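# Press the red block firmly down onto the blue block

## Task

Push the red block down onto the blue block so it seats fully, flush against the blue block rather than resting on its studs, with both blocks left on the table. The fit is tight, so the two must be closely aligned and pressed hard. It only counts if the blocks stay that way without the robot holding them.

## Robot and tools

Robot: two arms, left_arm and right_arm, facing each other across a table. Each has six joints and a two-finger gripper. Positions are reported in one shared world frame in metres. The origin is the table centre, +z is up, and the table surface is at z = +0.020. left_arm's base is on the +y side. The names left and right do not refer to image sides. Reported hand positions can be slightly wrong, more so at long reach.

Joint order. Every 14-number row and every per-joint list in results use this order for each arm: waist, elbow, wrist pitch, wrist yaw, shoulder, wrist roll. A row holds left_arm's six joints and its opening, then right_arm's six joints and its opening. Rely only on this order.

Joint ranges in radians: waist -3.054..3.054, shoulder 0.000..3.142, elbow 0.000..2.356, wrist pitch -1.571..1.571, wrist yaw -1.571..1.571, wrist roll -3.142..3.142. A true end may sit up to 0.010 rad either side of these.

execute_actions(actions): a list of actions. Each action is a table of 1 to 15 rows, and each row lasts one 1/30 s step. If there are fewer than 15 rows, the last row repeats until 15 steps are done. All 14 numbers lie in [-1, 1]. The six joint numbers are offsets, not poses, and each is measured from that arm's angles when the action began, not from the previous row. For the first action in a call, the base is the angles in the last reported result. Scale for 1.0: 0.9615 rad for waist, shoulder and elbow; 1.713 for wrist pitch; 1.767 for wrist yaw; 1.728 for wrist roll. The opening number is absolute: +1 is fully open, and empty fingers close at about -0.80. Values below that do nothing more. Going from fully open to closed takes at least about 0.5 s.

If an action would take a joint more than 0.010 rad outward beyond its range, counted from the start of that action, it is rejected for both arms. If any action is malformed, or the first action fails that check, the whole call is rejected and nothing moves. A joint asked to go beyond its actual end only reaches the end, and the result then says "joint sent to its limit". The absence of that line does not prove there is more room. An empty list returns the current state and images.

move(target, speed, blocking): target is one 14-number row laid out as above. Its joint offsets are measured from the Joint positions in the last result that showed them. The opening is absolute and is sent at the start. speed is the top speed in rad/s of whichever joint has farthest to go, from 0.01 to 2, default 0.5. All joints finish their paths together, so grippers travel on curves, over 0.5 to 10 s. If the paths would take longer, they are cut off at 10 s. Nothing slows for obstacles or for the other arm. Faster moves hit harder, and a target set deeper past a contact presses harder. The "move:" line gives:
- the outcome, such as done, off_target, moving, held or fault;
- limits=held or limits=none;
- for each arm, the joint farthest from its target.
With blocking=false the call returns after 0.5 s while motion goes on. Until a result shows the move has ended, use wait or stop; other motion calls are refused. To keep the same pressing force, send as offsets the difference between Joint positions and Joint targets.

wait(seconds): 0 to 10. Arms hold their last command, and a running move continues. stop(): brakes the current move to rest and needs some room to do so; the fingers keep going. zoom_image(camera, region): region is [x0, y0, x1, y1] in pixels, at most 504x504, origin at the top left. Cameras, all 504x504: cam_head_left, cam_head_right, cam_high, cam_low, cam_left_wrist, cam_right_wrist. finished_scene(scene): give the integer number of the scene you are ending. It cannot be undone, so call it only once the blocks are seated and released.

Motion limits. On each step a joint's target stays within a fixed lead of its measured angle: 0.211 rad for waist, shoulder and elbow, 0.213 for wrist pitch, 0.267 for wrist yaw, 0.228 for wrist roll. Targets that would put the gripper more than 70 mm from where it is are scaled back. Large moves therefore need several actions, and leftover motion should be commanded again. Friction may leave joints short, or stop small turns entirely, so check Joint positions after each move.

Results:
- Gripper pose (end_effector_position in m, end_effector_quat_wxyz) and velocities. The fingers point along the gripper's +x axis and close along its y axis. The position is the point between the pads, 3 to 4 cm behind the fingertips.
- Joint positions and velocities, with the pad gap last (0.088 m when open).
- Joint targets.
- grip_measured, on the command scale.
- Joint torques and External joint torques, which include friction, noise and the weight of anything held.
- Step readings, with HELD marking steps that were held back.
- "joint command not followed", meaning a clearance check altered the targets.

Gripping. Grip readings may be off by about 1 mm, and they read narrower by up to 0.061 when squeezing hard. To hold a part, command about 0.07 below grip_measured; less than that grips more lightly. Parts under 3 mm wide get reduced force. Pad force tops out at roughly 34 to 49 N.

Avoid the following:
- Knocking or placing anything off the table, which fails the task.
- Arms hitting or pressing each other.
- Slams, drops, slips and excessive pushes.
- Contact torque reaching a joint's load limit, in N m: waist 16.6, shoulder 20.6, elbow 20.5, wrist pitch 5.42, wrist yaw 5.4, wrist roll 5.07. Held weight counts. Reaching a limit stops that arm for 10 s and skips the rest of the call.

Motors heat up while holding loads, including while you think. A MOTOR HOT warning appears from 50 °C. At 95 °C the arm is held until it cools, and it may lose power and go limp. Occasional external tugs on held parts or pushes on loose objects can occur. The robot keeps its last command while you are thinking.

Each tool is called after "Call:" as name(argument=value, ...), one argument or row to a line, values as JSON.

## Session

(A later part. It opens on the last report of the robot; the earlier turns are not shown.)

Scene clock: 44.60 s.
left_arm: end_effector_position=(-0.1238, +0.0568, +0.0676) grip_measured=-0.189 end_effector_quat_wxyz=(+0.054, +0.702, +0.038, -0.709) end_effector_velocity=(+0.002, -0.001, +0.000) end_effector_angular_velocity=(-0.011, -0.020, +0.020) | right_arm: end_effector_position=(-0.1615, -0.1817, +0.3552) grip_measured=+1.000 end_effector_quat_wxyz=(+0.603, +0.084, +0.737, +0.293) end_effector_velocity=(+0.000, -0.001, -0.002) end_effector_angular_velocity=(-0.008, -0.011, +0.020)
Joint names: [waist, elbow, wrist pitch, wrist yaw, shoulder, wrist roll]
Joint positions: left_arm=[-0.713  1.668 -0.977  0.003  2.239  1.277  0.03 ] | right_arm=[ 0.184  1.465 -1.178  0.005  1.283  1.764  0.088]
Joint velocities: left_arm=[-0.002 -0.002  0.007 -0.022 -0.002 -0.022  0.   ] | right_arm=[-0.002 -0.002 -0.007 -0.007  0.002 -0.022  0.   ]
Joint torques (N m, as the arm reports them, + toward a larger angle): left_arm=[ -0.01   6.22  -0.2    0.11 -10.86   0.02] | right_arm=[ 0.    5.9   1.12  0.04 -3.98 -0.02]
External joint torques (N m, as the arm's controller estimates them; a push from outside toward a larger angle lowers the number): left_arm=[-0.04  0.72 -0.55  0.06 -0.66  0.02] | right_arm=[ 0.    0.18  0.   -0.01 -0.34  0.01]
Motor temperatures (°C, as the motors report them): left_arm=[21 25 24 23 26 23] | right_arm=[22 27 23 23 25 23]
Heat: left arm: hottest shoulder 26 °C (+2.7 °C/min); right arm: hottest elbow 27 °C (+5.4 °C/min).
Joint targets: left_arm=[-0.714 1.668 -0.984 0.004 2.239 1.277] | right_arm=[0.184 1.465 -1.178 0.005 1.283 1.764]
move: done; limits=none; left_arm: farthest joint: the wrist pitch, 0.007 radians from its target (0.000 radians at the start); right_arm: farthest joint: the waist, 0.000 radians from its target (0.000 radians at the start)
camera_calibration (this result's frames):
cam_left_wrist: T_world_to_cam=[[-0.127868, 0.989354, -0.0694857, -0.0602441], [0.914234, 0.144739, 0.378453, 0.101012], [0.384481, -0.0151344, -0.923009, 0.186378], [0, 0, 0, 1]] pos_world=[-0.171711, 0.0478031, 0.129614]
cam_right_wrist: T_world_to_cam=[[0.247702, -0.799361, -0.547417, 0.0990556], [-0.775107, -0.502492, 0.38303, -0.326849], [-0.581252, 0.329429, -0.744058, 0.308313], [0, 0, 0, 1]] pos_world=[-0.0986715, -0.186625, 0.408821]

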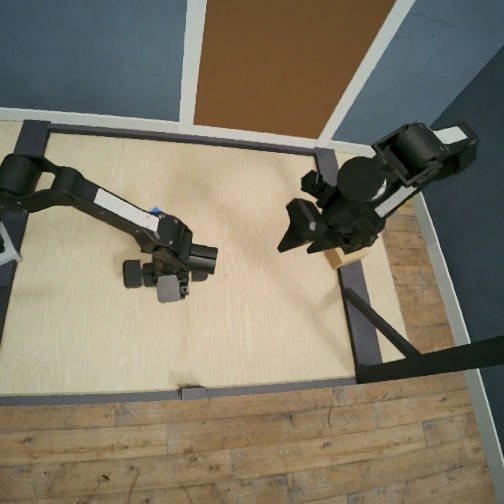

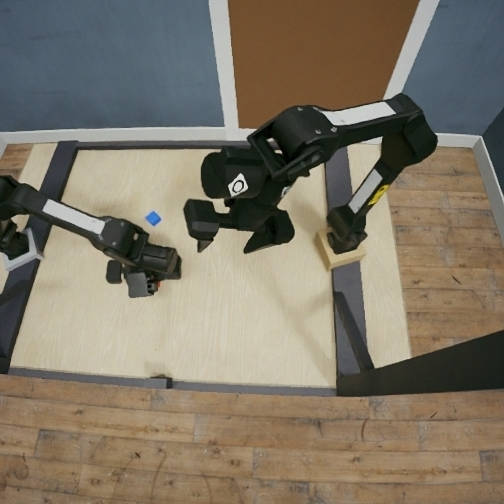

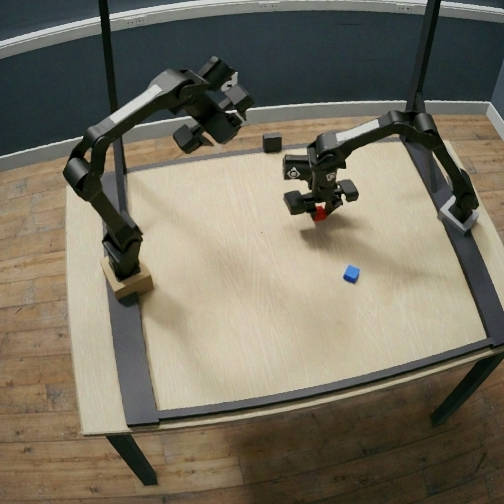

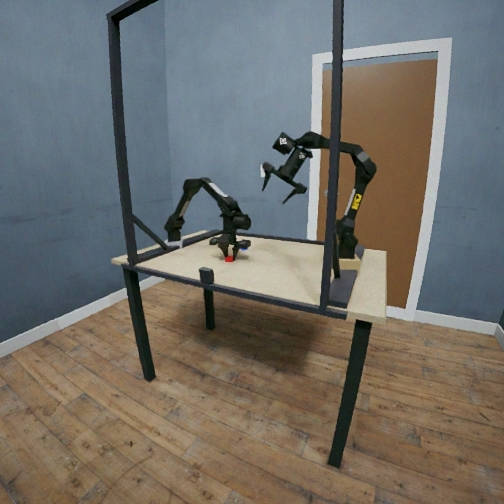

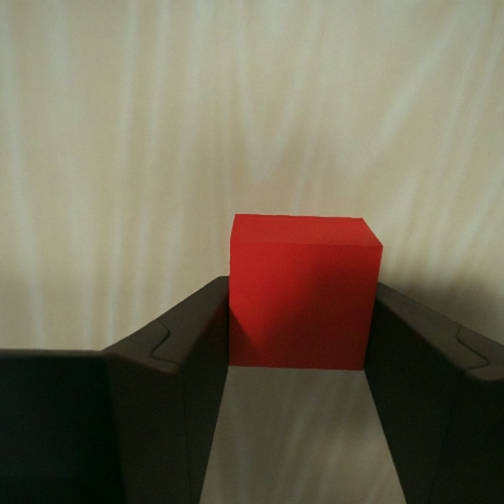

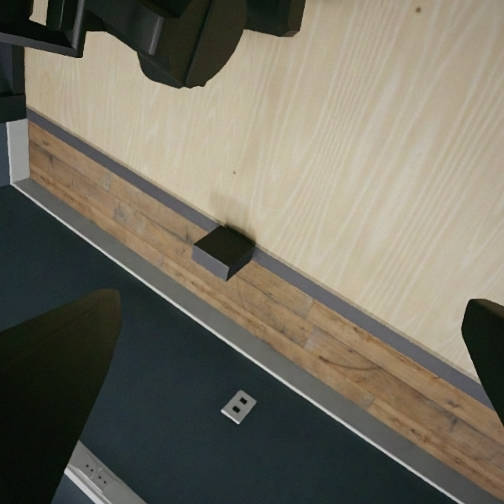

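Call:
move(
  target=[0,0.245,-0.207,0,-0.137,0,-0.3,0,0,0,0,0,0,1],
)

Call:
move(
  target=[0.497,0,0,0,0,-0.2,-0.3,0,0,0,0,0,0,1],
  speed=0.7,
)

Scene clock: 51.70 s.
left_arm: end_effector_position=(-0.1215, +0.0707, +0.1718) grip_measured=-0.189 end_effector_quat_wxyz=(+0.052, +0.703, +0.040, -0.708) end_effector_velocity=(+0.000, +0.002, +0.000) end_effector_angular_velocity=(+0.006, -0.008, +0.005) | right_arm: end_effector_position=(-0.1615, -0.1817, +0.3552) grip_measured=+1.000 end_effector_quat_wxyz=(+0.603, +0.084, +0.737, +0.293) end_effector_velocity=(-0.000, -0.004, -0.001) end_effector_angular_velocity=(-0.007, -0.002, +0.013)
Joint names: [waist, elbow, wrist pitch, wrist yaw, shoulder, wrist roll]
Joint positions: left_arm=[-0.713  1.892 -1.328  0.003  2.116  1.277  0.03 ] | right_arm=[ 0.184  1.465 -1.178  0.005  1.283  1.764  0.088]
Joint velocities: left_arm=[-0.002 -0.002 -0.007 -0.007 -0.002 -0.007 -0.   ] | right_arm=[ 0.002 -0.007 -0.007 -0.007 -0.007 -0.007  0.   ]
Joint torques (N m, as the arm reports them, + toward a larger angle): left_arm=[  0.     8.37   0.14   0.01 -11.4    0.02] | right_arm=[ 0.01  5.89  1.12  0.04 -3.99 -0.02]
External joint torques (N m, as the arm's controller estimates them; a push from outside toward a larger angle lowers the number): left_arm=[ 0.    2.6  -0.2  -0.04 -1.65  0.02] | right_arm=[ 0.    0.09 -0.02 -0.01 -0.24  0.01]
Motor temperatures (°C, as the motors report them): left_arm=[21 25 24 23 27 23] | right_arm=[22 27 23 23 25 23]
Heat: left arm: hottest shoulder 27 °C (+3.5 °C/min); right arm: hottest elbow 27 °C (+4.6 °C/min).
Joint targets: left_arm=[-0.713 1.904 -1.331 0.003 2.107 1.277] | right_arm=[0.184 1.465 -1.178 0.005 1.283 1.764]
move: off_target (left_arm); limits=none; left_arm: farthest joint: the elbow, 0.012 radians from its target (0.235 radians at the start); right_arm: farthest joint: the waist, 0.000 radians from its target (0.000 radians at the start)
camera_calibration (this result's frames):
cam_left_wrist: T_world_to_cam=[[-0.12781, 0.989707, -0.0643821, -0.0673586], [0.913905, 0.14274, 0.380003, 0.0572842], [0.385282, -0.0102711, -0.922742, 0.281648], [0, 0, 0, 1]] pos_world=[-0.169475, 0.0613814, 0.233784]
cam_right_wrist: T_world_to_cam=[[0.247702, -0.799361, -0.547417, 0.0990556], [-0.775107, -0.502492, 0.38303, -0.326849], [-0.581252, 0.329429, -0.744058, 0.308313], [0, 0, 0, 1]] pos_world=[-0.0986715, -0.186625, 0.408821]

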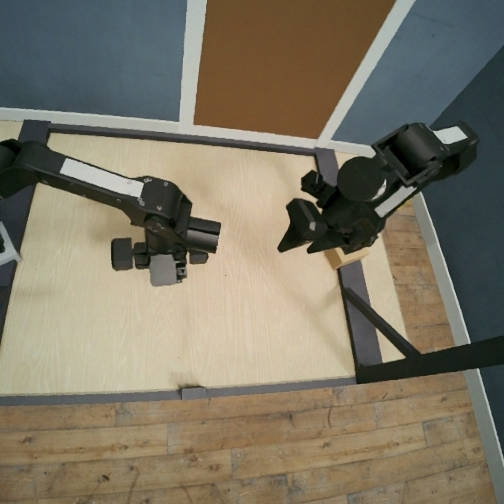

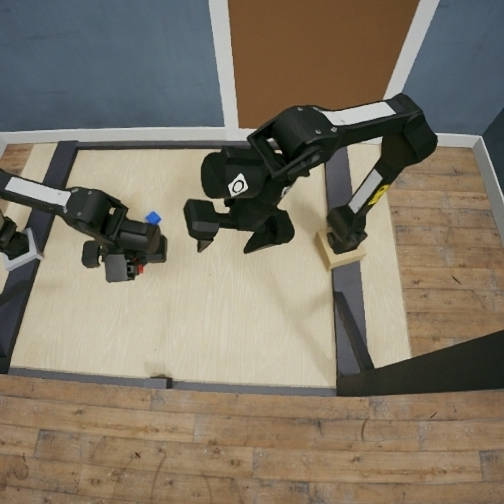

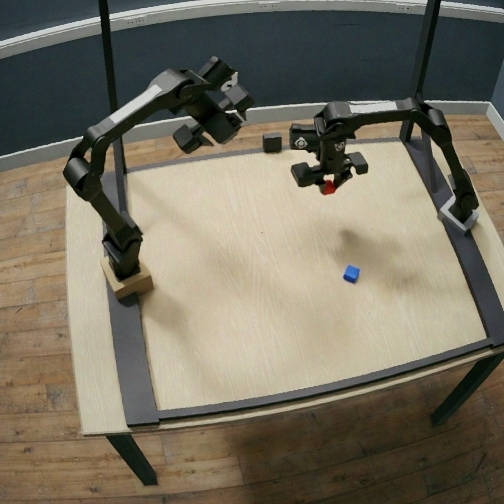

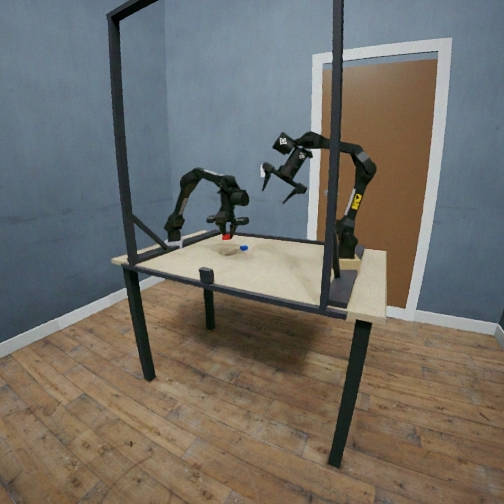

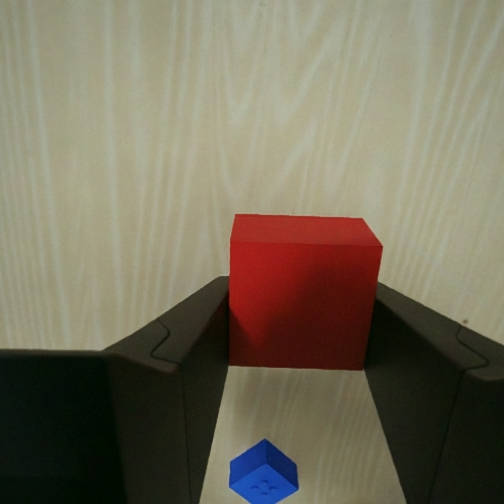

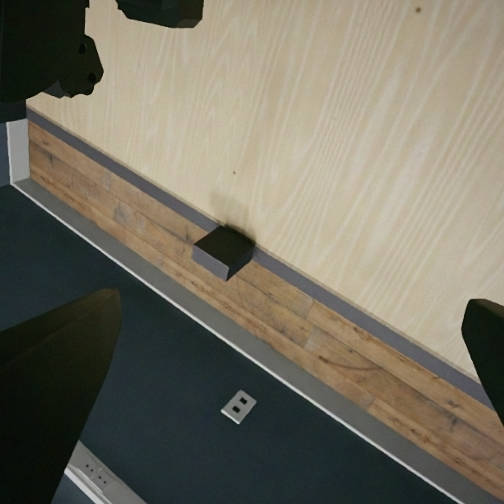

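Scene clock: 53.03 s.
left_arm: end_effector_position=(+0.0732, +0.0851, +0.1718) grip_measured=-0.189 end_effector_quat_wxyz=(+0.330, +0.627, +0.317, -0.631) end_effector_velocity=(+0.002, +0.003, +0.002) end_effector_angular_velocity=(+0.009, -0.020, +0.005) | right_arm: end_effector_position=(-0.1615, -0.1817, +0.3552) grip_measured=+1.000 end_effector_quat_wxyz=(+0.603, +0.084, +0.737, +0.293) end_effector_velocity=(+0.001, -0.002, -0.001) end_effector_angular_velocity=(-0.007, -0.002, +0.008)
Joint names: [waist, elbow, wrist pitch, wrist yaw, shoulder, wrist roll]
Joint positions: left_arm=[-0.236  1.892 -1.328  0.003  2.116  0.935  0.03 ] | right_arm=[ 0.184  1.465 -1.178  0.005  1.283  1.764  0.088]
Joint velocities: left_arm=[-0.002 -0.002 -0.007 -0.022 -0.007 -0.007  0.   ] | right_arm=[-0.002 -0.002 -0.007 -0.007 -0.002 -0.007  0.   ]
Joint torques (N m, as the arm reports them, + toward a larger angle): left_arm=[  0.01   6.92   0.39   0.06 -10.26  -0.1 ] | right_arm=[ 0.01  5.9   1.12  0.04 -3.99 -0.02]
External joint torques (N m, as the arm's controller estimates them; a push from outside toward a larger angle lowers the number): left_arm=[ 0.04  1.08  0.03  0.01 -0.4  -0.1 ] | right_arm=[-0.02  0.14  0.   -0.01 -0.27  0.01]
Motor temperatures (°C, as the motors report them): left_arm=[21 25 24 23 28 23] | right_arm=[22 27 23 23 25 23]
Heat: left arm: hottest shoulder 28 °C (+4.5 °C/min); right arm: hottest elbow 27 °C (+4.5 °C/min).
Joint targets: left_arm=[-0.236 1.892 -1.328 0.003 2.116 0.931] | right_arm=[0.184 1.465 -1.178 0.005 1.283 1.764]
move: done; limits=none; left_arm: farthest joint: the wrist roll, 0.003 radians from its target (0.345 radians at the start); right_arm: farthest joint: the waist, 0.000 radians from its target (0.000 radians at the start)
camera_calibration (this result's frames):
cam_left_wrist: T_world_to_cam=[[-0.810814, 0.582162, -0.060567, 0.0272636], [0.521893, 0.765935, 0.375462, -0.146349], [0.26497, 0.27282, -0.924857, 0.19183], [0, 0, 0, 1]] pos_world=[0.0476551, 0.0438871, 0.234015]
cam_right_wrist: T_world_to_cam=[[0.247702, -0.799361, -0.547417, 0.0990556], [-0.775107, -0.502492, 0.38303, -0.326849], [-0.581252, 0.329429, -0.744058, 0.308313], [0, 0, 0, 1]] pos_world=[-0.0986715, -0.186625, 0.408821]

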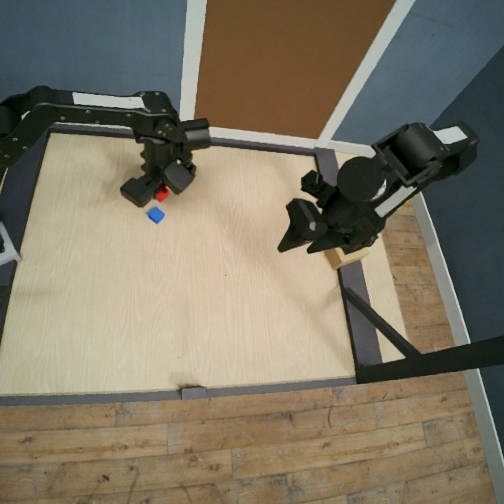

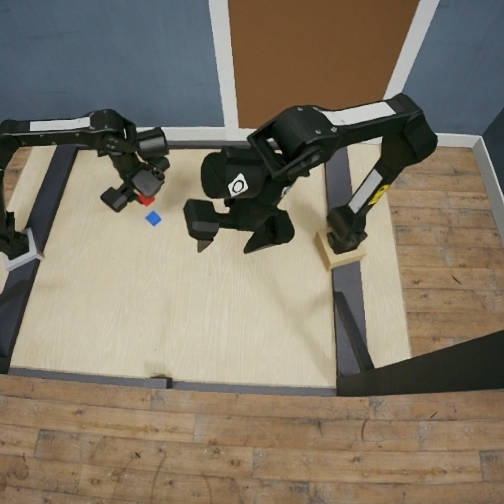

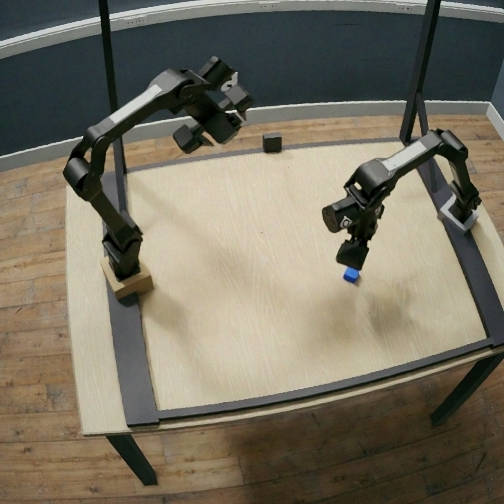

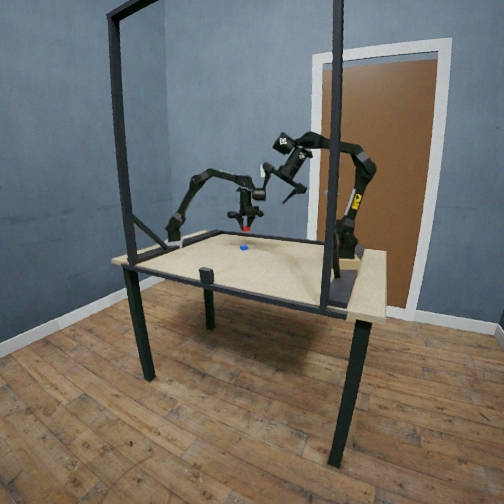

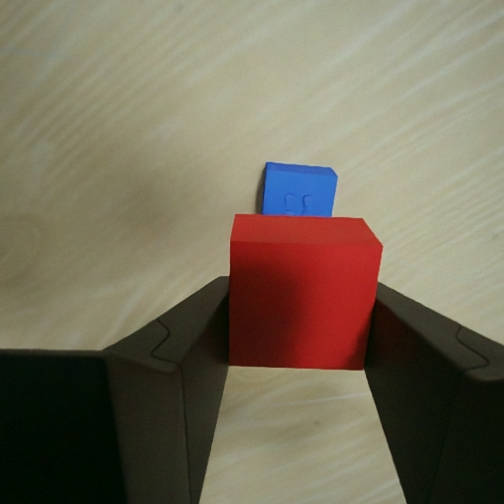

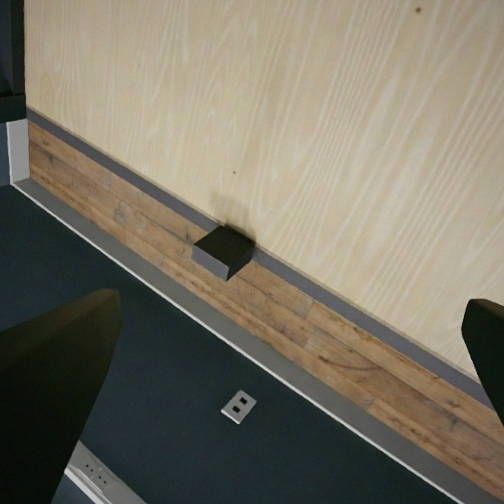

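Call:
move(
  target=[0.006,-0.252,0.135,0,0,0.022,-0.3,0,0,0,0,0,0,1],
  speed=0.3,
)

Scene clock: 60.20 s.
left_arm: end_effector_position=(+0.0722, +0.0909, +0.1144) grip_measured=-0.189 end_effector_quat_wxyz=(+0.319, +0.632, +0.307, -0.636) end_effector_velocity=(-0.003, +0.001, +0.002) end_effector_angular_velocity=(-0.000, +0.008, +0.019) | right_arm: end_effector_position=(-0.1615, -0.1817, +0.3552) grip_measured=+1.000 end_effector_quat_wxyz=(+0.603, +0.084, +0.737, +0.293) end_effector_velocity=(+0.001, -0.002, -0.001) end_effector_angular_velocity=(-0.011, +0.005, -0.005)
Joint names: [waist, elbow, wrist pitch, wrist yaw, shoulder, wrist roll]
Joint positions: left_arm=[-0.234  1.663 -1.1    0.003  2.116  0.969  0.03 ] | right_arm=[ 0.184  1.465 -1.178  0.005  1.283  1.764  0.088]
Joint velocities: left_arm=[-0.002 -0.002 -0.007  0.007 -0.007 -0.022  0.   ] | right_arm=[-0.002 -0.002 -0.007 -0.007 -0.002  0.007  0.   ]
Joint torques (N m, as the arm reports them, + toward a larger angle): left_arm=[  0.34   5.08   0.56   0.05 -10.35   0.18] | right_arm=[ 0.01  5.9   1.12  0.04 -3.99 -0.02]
External joint torques (N m, as the arm's controller estimates them; a push from outside toward a larger angle lowers the number): left_arm=[ 0.36 -0.63  0.22  0.   -0.6   0.18] | right_arm=[ 0.01  0.1  -0.02 -0.01 -0.25  0.01]
Motor temperatures (°C, as the motors report them): left_arm=[21 25 24 23 29 23] | right_arm=[22 27 23 23 25 23]
Heat: left arm: hottest shoulder 29 °C (+5.1 °C/min); right arm: hottest elbow 27 °C (+4.1 °C/min).
Joint targets: left_arm=[-0.230 1.650 -1.097 0.003 2.116 0.973] | right_arm=[0.184 1.465 -1.178 0.005 1.283 1.764]
move: off_target (left_arm); limits=none; left_arm: farthest joint: the elbow, 0.013 radians from its target (0.242 radians at the start); right_arm: farthest joint: the waist, 0.000 radians from its target (0.000 radians at the start)
camera_calibration (this result's frames):
cam_left_wrist: T_world_to_cam=[[-0.791261, 0.608488, -0.0604005, 0.0157148], [0.54658, 0.748108, 0.376276, -0.12893], [0.274146, 0.264719, -0.924537, 0.137456], [0, 0, 0, 1]] pos_world=[0.0452221, 0.050504, 0.176546]
cam_right_wrist: T_world_to_cam=[[0.247702, -0.799361, -0.547417, 0.0990556], [-0.775107, -0.502492, 0.38303, -0.326849], [-0.581252, 0.329429, -0.744058, 0.308313], [0, 0, 0, 1]] pos_world=[-0.0986715, -0.186625, 0.408821]

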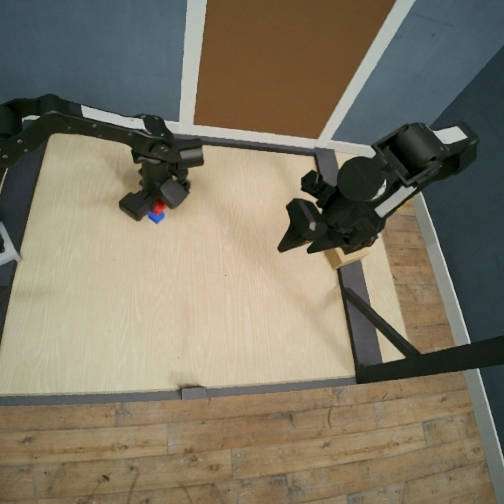

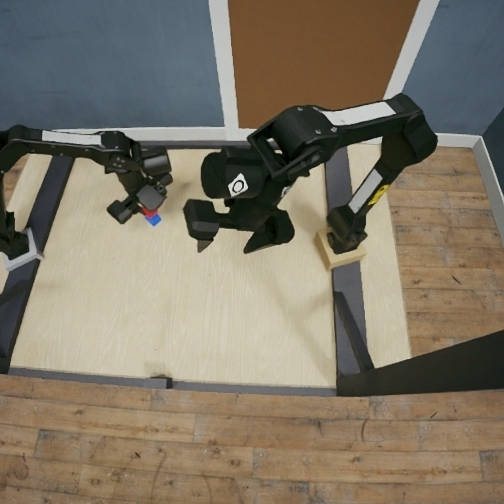

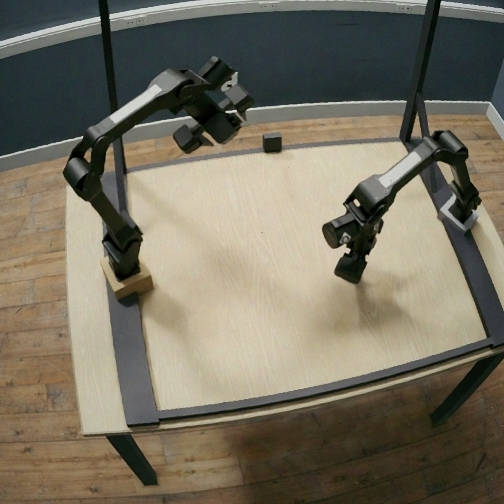

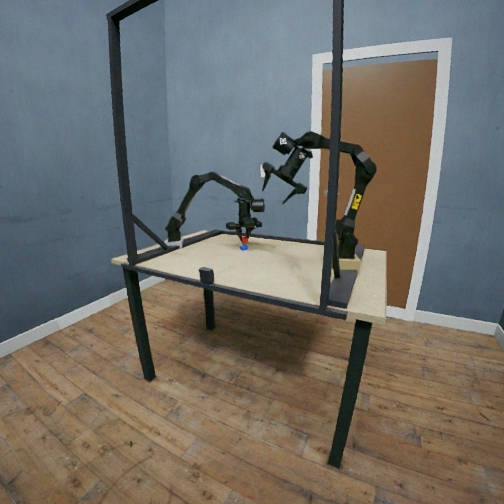

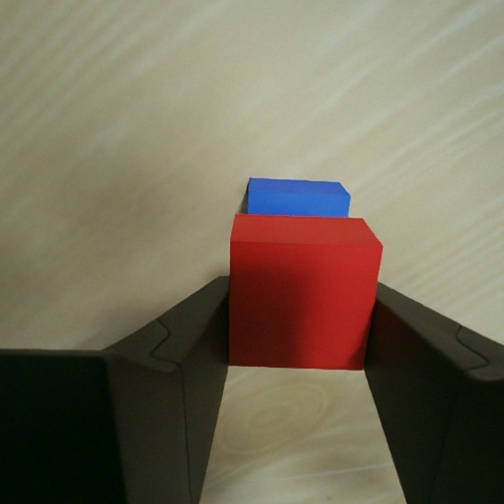

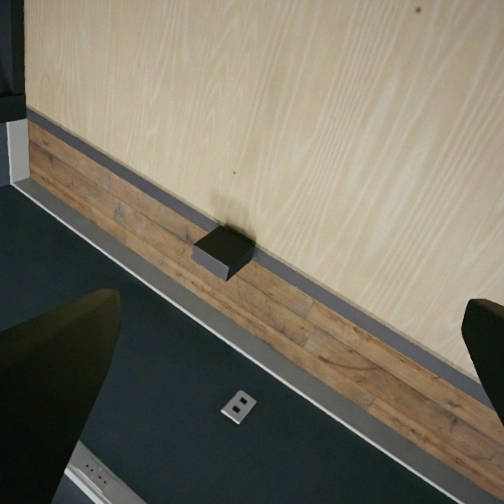

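Lower 17 mm.

Call:
move(
  target=[0,-0.058,0.036,0,0.03,0,-0.3,0,0,0,0,0,0,1],
  speed=0.1,
)

Call:
zoom_image(
  camera="cam_left_wrist",
  region=[210,150,410,290],
)

Scene clock: 63.60 s.
left_arm: end_effector_position=(+0.0722, +0.0908, +0.0982) grip_measured=-0.189 end_effector_quat_wxyz=(+0.319, +0.632, +0.307, -0.636) end_effector_velocity=(-0.001, +0.005, -0.002) end_effector_angular_velocity=(+0.019, -0.002, +0.005) | right_arm: end_effector_position=(-0.1615, -0.1817, +0.3552) grip_measured=+1.000 end_effector_quat_wxyz=(+0.603, +0.084, +0.737, +0.293) end_effector_velocity=(-0.001, -0.003, -0.001) end_effector_angular_velocity=(-0.013, +0.009, +0.016)
Joint names: [waist, elbow, wrist pitch, wrist yaw, shoulder, wrist roll]
Joint positions: left_arm=[-0.234  1.62  -1.041  0.003  2.131  0.969  0.03 ] | right_arm=[ 0.184  1.465 -1.178  0.005  1.283  1.764  0.088]
Joint velocities: left_arm=[-0.002 -0.012 -0.007 -0.007 -0.002 -0.007  0.   ] | right_arm=[-0.002 -0.002 -0.007 -0.022 -0.002 -0.007  0.   ]
Joint torques (N m, as the arm reports them, + toward a larger angle): left_arm=[-0.1   5.04  0.59  0.02 -8.44  0.04] | right_arm=[ 0.01  5.9   1.12  0.04 -3.98 -0.02]
External joint torques (N m, as the arm's controller estimates them; a push from outside toward a larger angle lowers the number): left_arm=[-0.11 -0.51  0.25 -0.02  1.17  0.04] | right_arm=[ 0.01  0.17  0.01 -0.01 -0.29  0.01]
Motor temperatures (°C, as the motors report them): left_arm=[21 25 24 23 29 23] | right_arm=[22 27 23 23 25 23]
Heat: left arm: hottest shoulder 29 °C (+5.0 °C/min); right arm: hottest elbow 27 °C (+3.0 °C/min).
Joint targets: left_arm=[-0.234 1.607 -1.038 0.003 2.145 0.969] | right_arm=[0.184 1.465 -1.178 0.005 1.283 1.764]
move: off_target (left_arm); limits=none; left_arm: farthest joint: the shoulder, 0.014 radians from its target (0.029 radians at the start); right_arm: farthest joint: the waist, 0.000 radians from its target (0.000 radians at the start)
camera_calibration (this result's frames):
cam_left_wrist: T_world_to_cam=[[-0.791239, 0.608422, -0.0613438, 0.0149254], [0.546447, 0.748517, 0.375657, -0.122756], [0.274475, 0.263713, -0.924726, 0.122618], [0, 0, 0, 1]] pos_world=[0.0452338, 0.0504683, 0.160418]
cam_right_wrist: T_world_to_cam=[[0.247702, -0.799361, -0.547417, 0.0990556], [-0.775107, -0.502492, 0.38303, -0.326849], [-0.581252, 0.329429, -0.744058, 0.308313], [0, 0, 0, 1]] pos_world=[-0.0986715, -0.186625, 0.408821]

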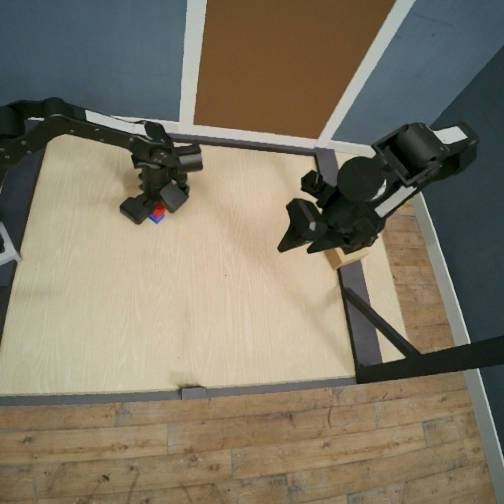

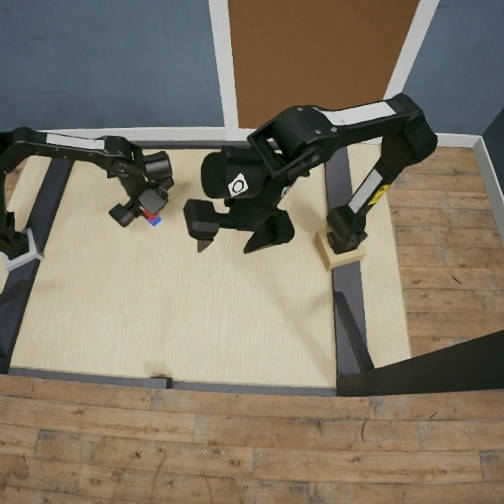

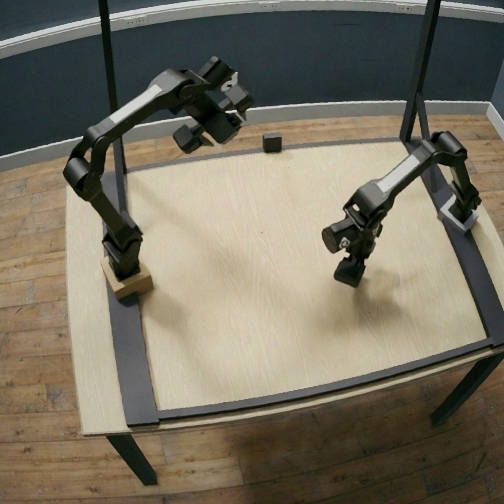

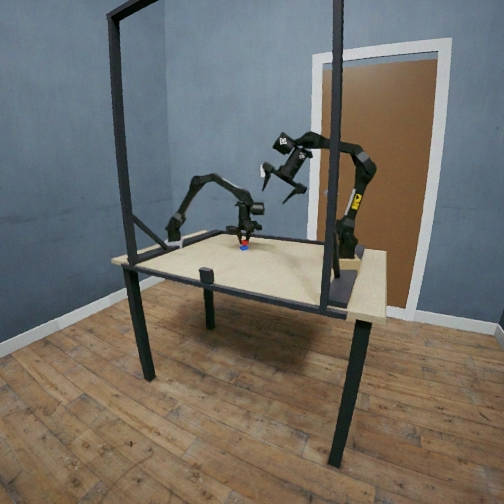

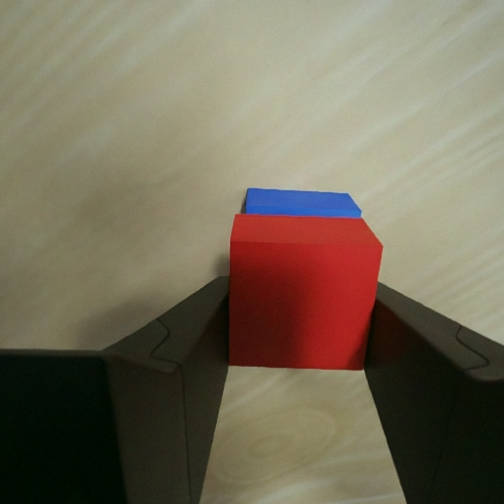

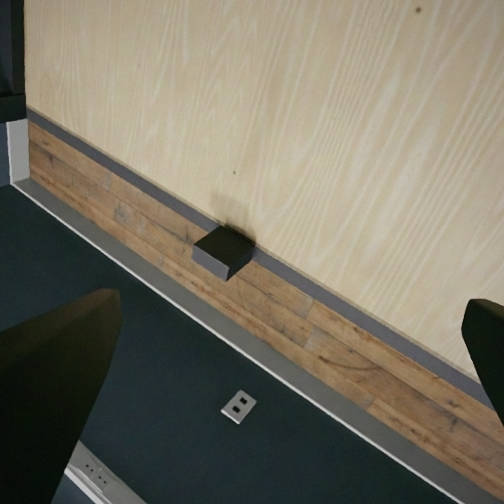

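Region (210, 150, 410, 290) of cam_left_wrist's 504x504 image, scaled by 2.520, with more detail than that image has; it fills the top 353 rows of this view, and the rest is white.

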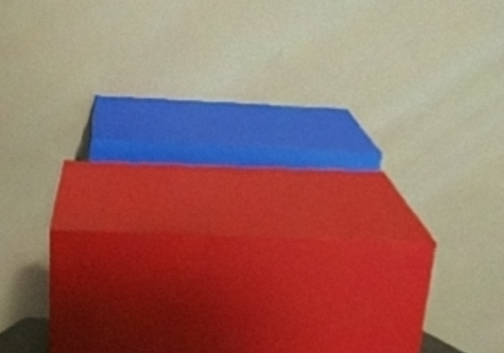

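Call:
move(
  target=[0,-0.0135,-0.0085,0,0.0145,0,-0.3,0,0,0,0,0,0,1],
  speed=0.05,
)

Call:
zoom_image(
  camera="cam_left_wrist",
  region=[210,150,410,290],
)

Scene clock: 71.00 s.
left_arm: end_effector_position=(+0.0714, +0.0934, +0.0981) grip_measured=-0.189 end_effector_quat_wxyz=(+0.315, +0.632, +0.311, -0.636) end_effector_velocity=(+0.000, +0.000, -0.001) end_effector_angular_velocity=(-0.000, -0.008, -0.010) | right_arm: end_effector_position=(-0.1615, -0.1817, +0.3552) grip_measured=+1.000 end_effector_quat_wxyz=(+0.603, +0.084, +0.737, +0.293) end_effector_velocity=(+0.000, -0.003, -0.003) end_effector_angular_velocity=(-0.021, +0.014, -0.002)
Joint names: [waist, elbow, wrist pitch, wrist yaw, shoulder, wrist roll]
Joint positions: left_arm=[-0.234  1.62  -1.053  0.003  2.131  0.969  0.03 ] | right_arm=[ 0.184  1.465 -1.178  0.005  1.283  1.764  0.088]
Joint velocities: left_arm=[-0.002 -0.007  0.007 -0.007 -0.002  0.007 -0.   ] | right_arm=[-0.007 -0.007 -0.007 -0.022 -0.002  0.007  0.   ]
Joint torques (N m, as the arm reports them, + toward a larger angle): left_arm=[-0.06  4.82  0.15  0.05 -8.58  0.01] | right_arm=[ 0.01  5.91  1.12  0.04 -3.97 -0.02]
External joint torques (N m, as the arm's controller estimates them; a push from outside toward a larger angle lowers the number): left_arm=[-0.08 -0.77 -0.19  0.    1.05  0.01] | right_arm=[ 0.02  0.14  0.   -0.01 -0.23  0.01]
Motor temperatures (°C, as the motors report them): left_arm=[21 25 24 23 29 23] | right_arm=[22 28 24 23 25 23]
Heat: left arm: hottest shoulder 29 °C (+5.1 °C/min); right arm: hottest elbow 28 °C (+4.1 °C/min).
Joint targets: left_arm=[-0.234 1.607 -1.056 0.003 2.145 0.969] | right_arm=[0.184 1.465 -1.178 0.005 1.283 1.764]
move: off_target (left_arm); limits=none; left_arm: farthest joint: the shoulder, 0.014 radians from its target (0.014 radians at the start); right_arm: farthest joint: the waist, 0.000 radians from its target (0.000 radians at the start)
camera_calibration (this result's frames):
cam_left_wrist: T_world_to_cam=[[-0.791453, 0.609075, -0.0512786, 0.0116681], [0.547884, 0.74412, 0.382241, -0.124504], [0.270971, 0.274431, -0.922639, 0.121101], [0, 0, 0, 1]] pos_world=[0.0446333, 0.0523049, 0.159921]
cam_right_wrist: T_world_to_cam=[[0.247702, -0.799361, -0.547417, 0.0990556], [-0.775107, -0.502492, 0.38303, -0.326849], [-0.581252, 0.329429, -0.744058, 0.308313], [0, 0, 0, 1]] pos_world=[-0.0986715, -0.186625, 0.408821]

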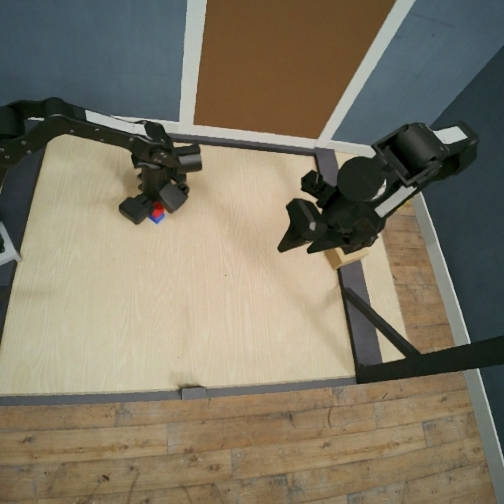

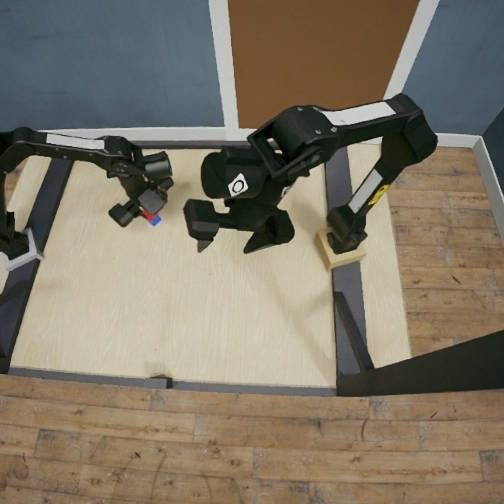

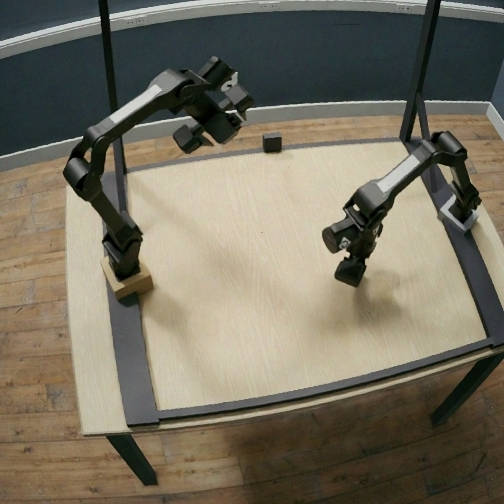

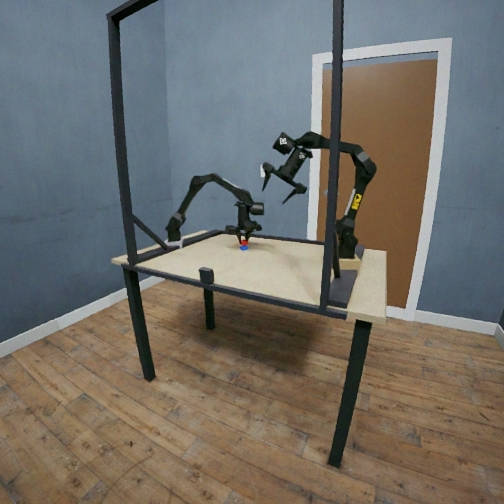

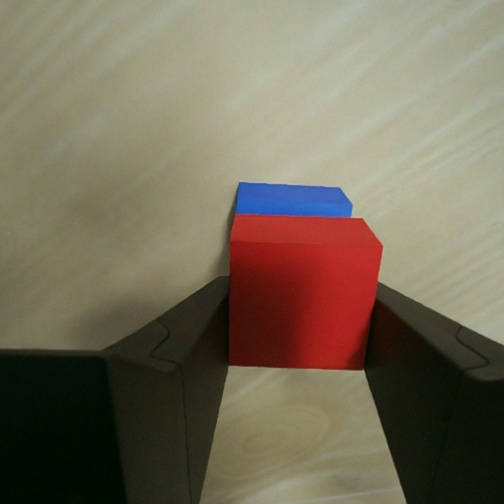

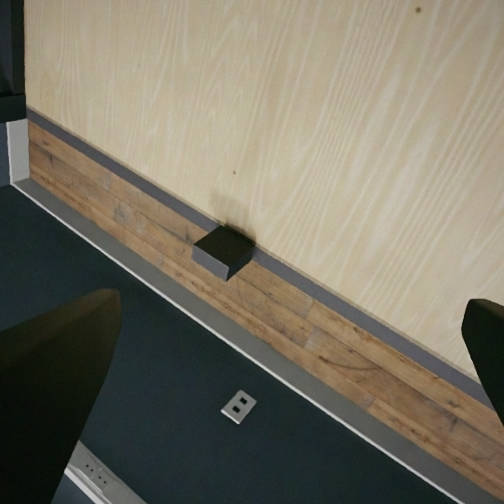

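Region (210, 150, 410, 290) of cam_left_wrist's 504x504 image, scaled by 2.520, with more detail than that image has; it fills the top 353 rows of this view, and the rest is white.

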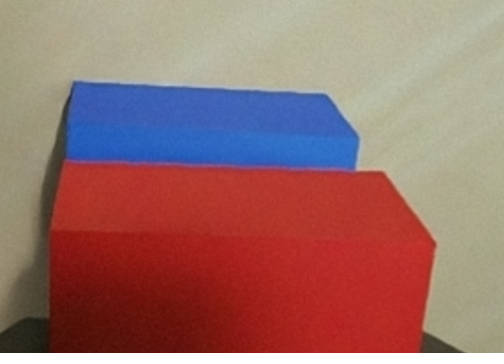

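Call:
move(
  target=[0,-0.037,0.022,0,0.028,0,-0.3,0,0,0,0,0,0,1],
  speed=0.03,
)

Call:
zoom_image(
  camera="cam_left_wrist",
  region=[210,150,410,290],
)

Scene clock: 75.73 s.
left_arm: end_effector_position=(+0.0716, +0.0927, +0.0890) grip_measured=-0.189 end_effector_quat_wxyz=(+0.316, +0.632, +0.310, -0.636) end_effector_velocity=(-0.001, +0.003, +0.001) end_effector_angular_velocity=(+0.009, -0.005, +0.005) | right_arm: end_effector_position=(-0.1615, -0.1817, +0.3552) grip_measured=+1.000 end_effector_quat_wxyz=(+0.603, +0.084, +0.737, +0.293) end_effector_velocity=(+0.001, -0.002, -0.001) end_effector_angular_velocity=(-0.007, -0.002, +0.008)
Joint names: [waist, elbow, wrist pitch, wrist yaw, shoulder, wrist roll]
Joint positions: left_arm=[-0.234  1.598 -1.018  0.003  2.141  0.969  0.03 ] | right_arm=[ 0.184  1.465 -1.178  0.005  1.283  1.764  0.088]
Joint velocities: left_arm=[-0.002 -0.007 -0.007 -0.007 -0.007 -0.007 -0.   ] | right_arm=[-0.002 -0.002 -0.007 -0.007 -0.002 -0.007  0.   ]
Joint torques (N m, as the arm reports them, + toward a larger angle): left_arm=[-0.14  4.64  0.52  0.01 -8.23  0.06] | right_arm=[ 0.    5.9   1.12  0.04 -3.99 -0.03]
External joint torques (N m, as the arm's controller estimates them; a push from outside toward a larger angle lowers the number): left_arm=[-0.15 -0.91  0.19 -0.03  1.5   0.06] | right_arm=[ 0.    0.17  0.   -0.01 -0.32  0.  ]
Motor temperatures (°C, as the motors report them): left_arm=[21 25 24 23 29 23] | right_arm=[22 28 24 23 25 23]
Heat: left arm: hottest shoulder 29 °C (+5.0 °C/min); right arm: hottest elbow 28 °C (+3.0 °C/min).
Joint targets: left_arm=[-0.234 1.584 -1.015 0.003 2.158 0.969] | right_arm=[0.184 1.465 -1.178 0.005 1.283 1.764]
move: off_target (left_arm); limits=none; left_arm: farthest joint: the shoulder, 0.016 radians from its target (0.027 radians at the start); right_arm: farthest joint: the waist, 0.000 radians from its target (0.000 radians at the start)
camera_calibration (this result's frames):
cam_left_wrist: T_world_to_cam=[[-0.791397, 0.608903, -0.0541103, 0.0121108], [0.547477, 0.745365, 0.380395, -0.120523], [0.271955, 0.271419, -0.92324, 0.113096], [0, 0, 0, 1]] pos_world=[0.0448107, 0.0517625, 0.150916]
cam_right_wrist: T_world_to_cam=[[0.247702, -0.799361, -0.547417, 0.0990556], [-0.775107, -0.502492, 0.38303, -0.326849], [-0.581252, 0.329429, -0.744058, 0.308313], [0, 0, 0, 1]] pos_world=[-0.0986715, -0.186625, 0.408821]

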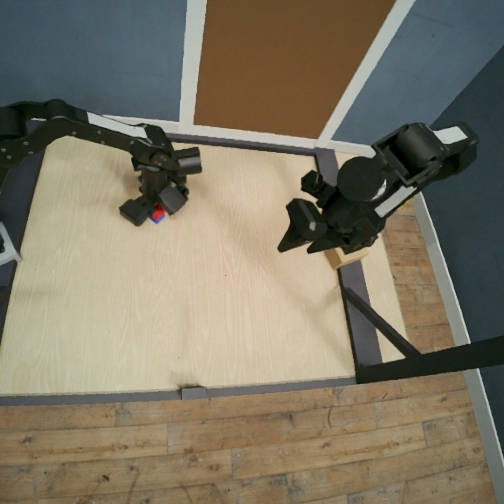

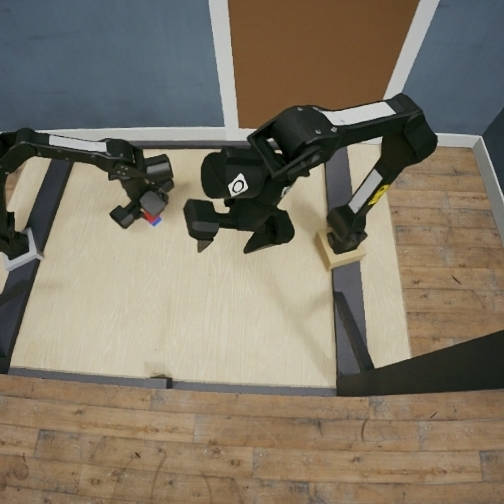

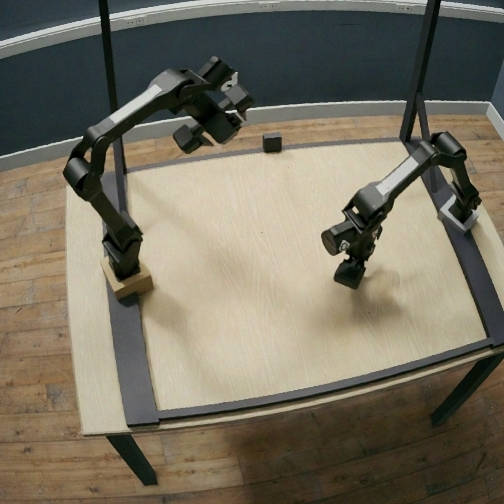

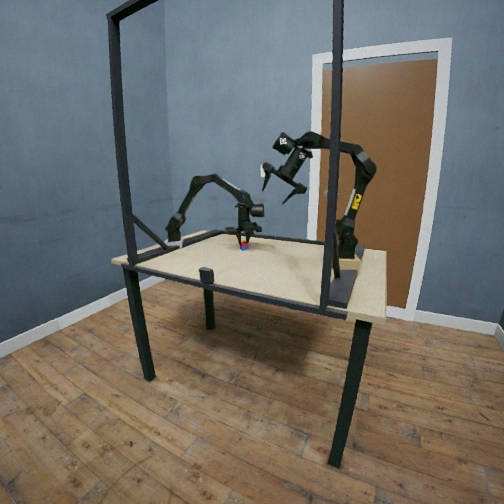

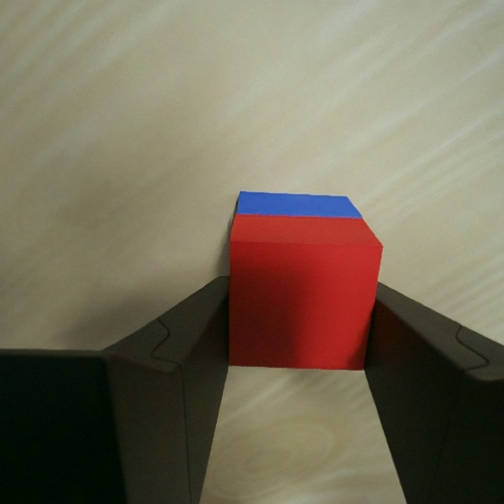

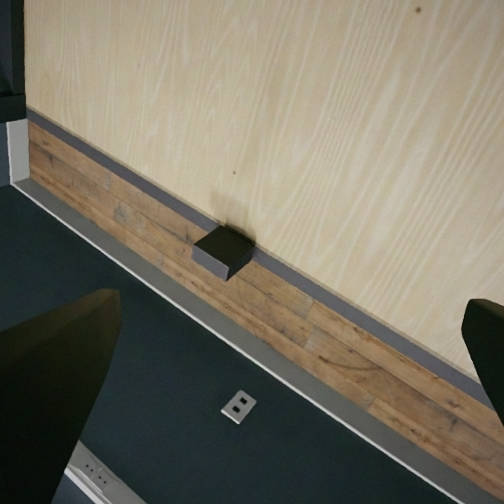

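Region (210, 150, 410, 290) of cam_left_wrist's 504x504 image, scaled by 2.520, with more detail than that image has; it fills the top 353 rows of this view, and the rest is white.

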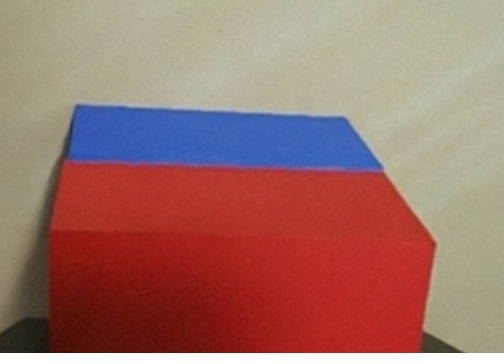

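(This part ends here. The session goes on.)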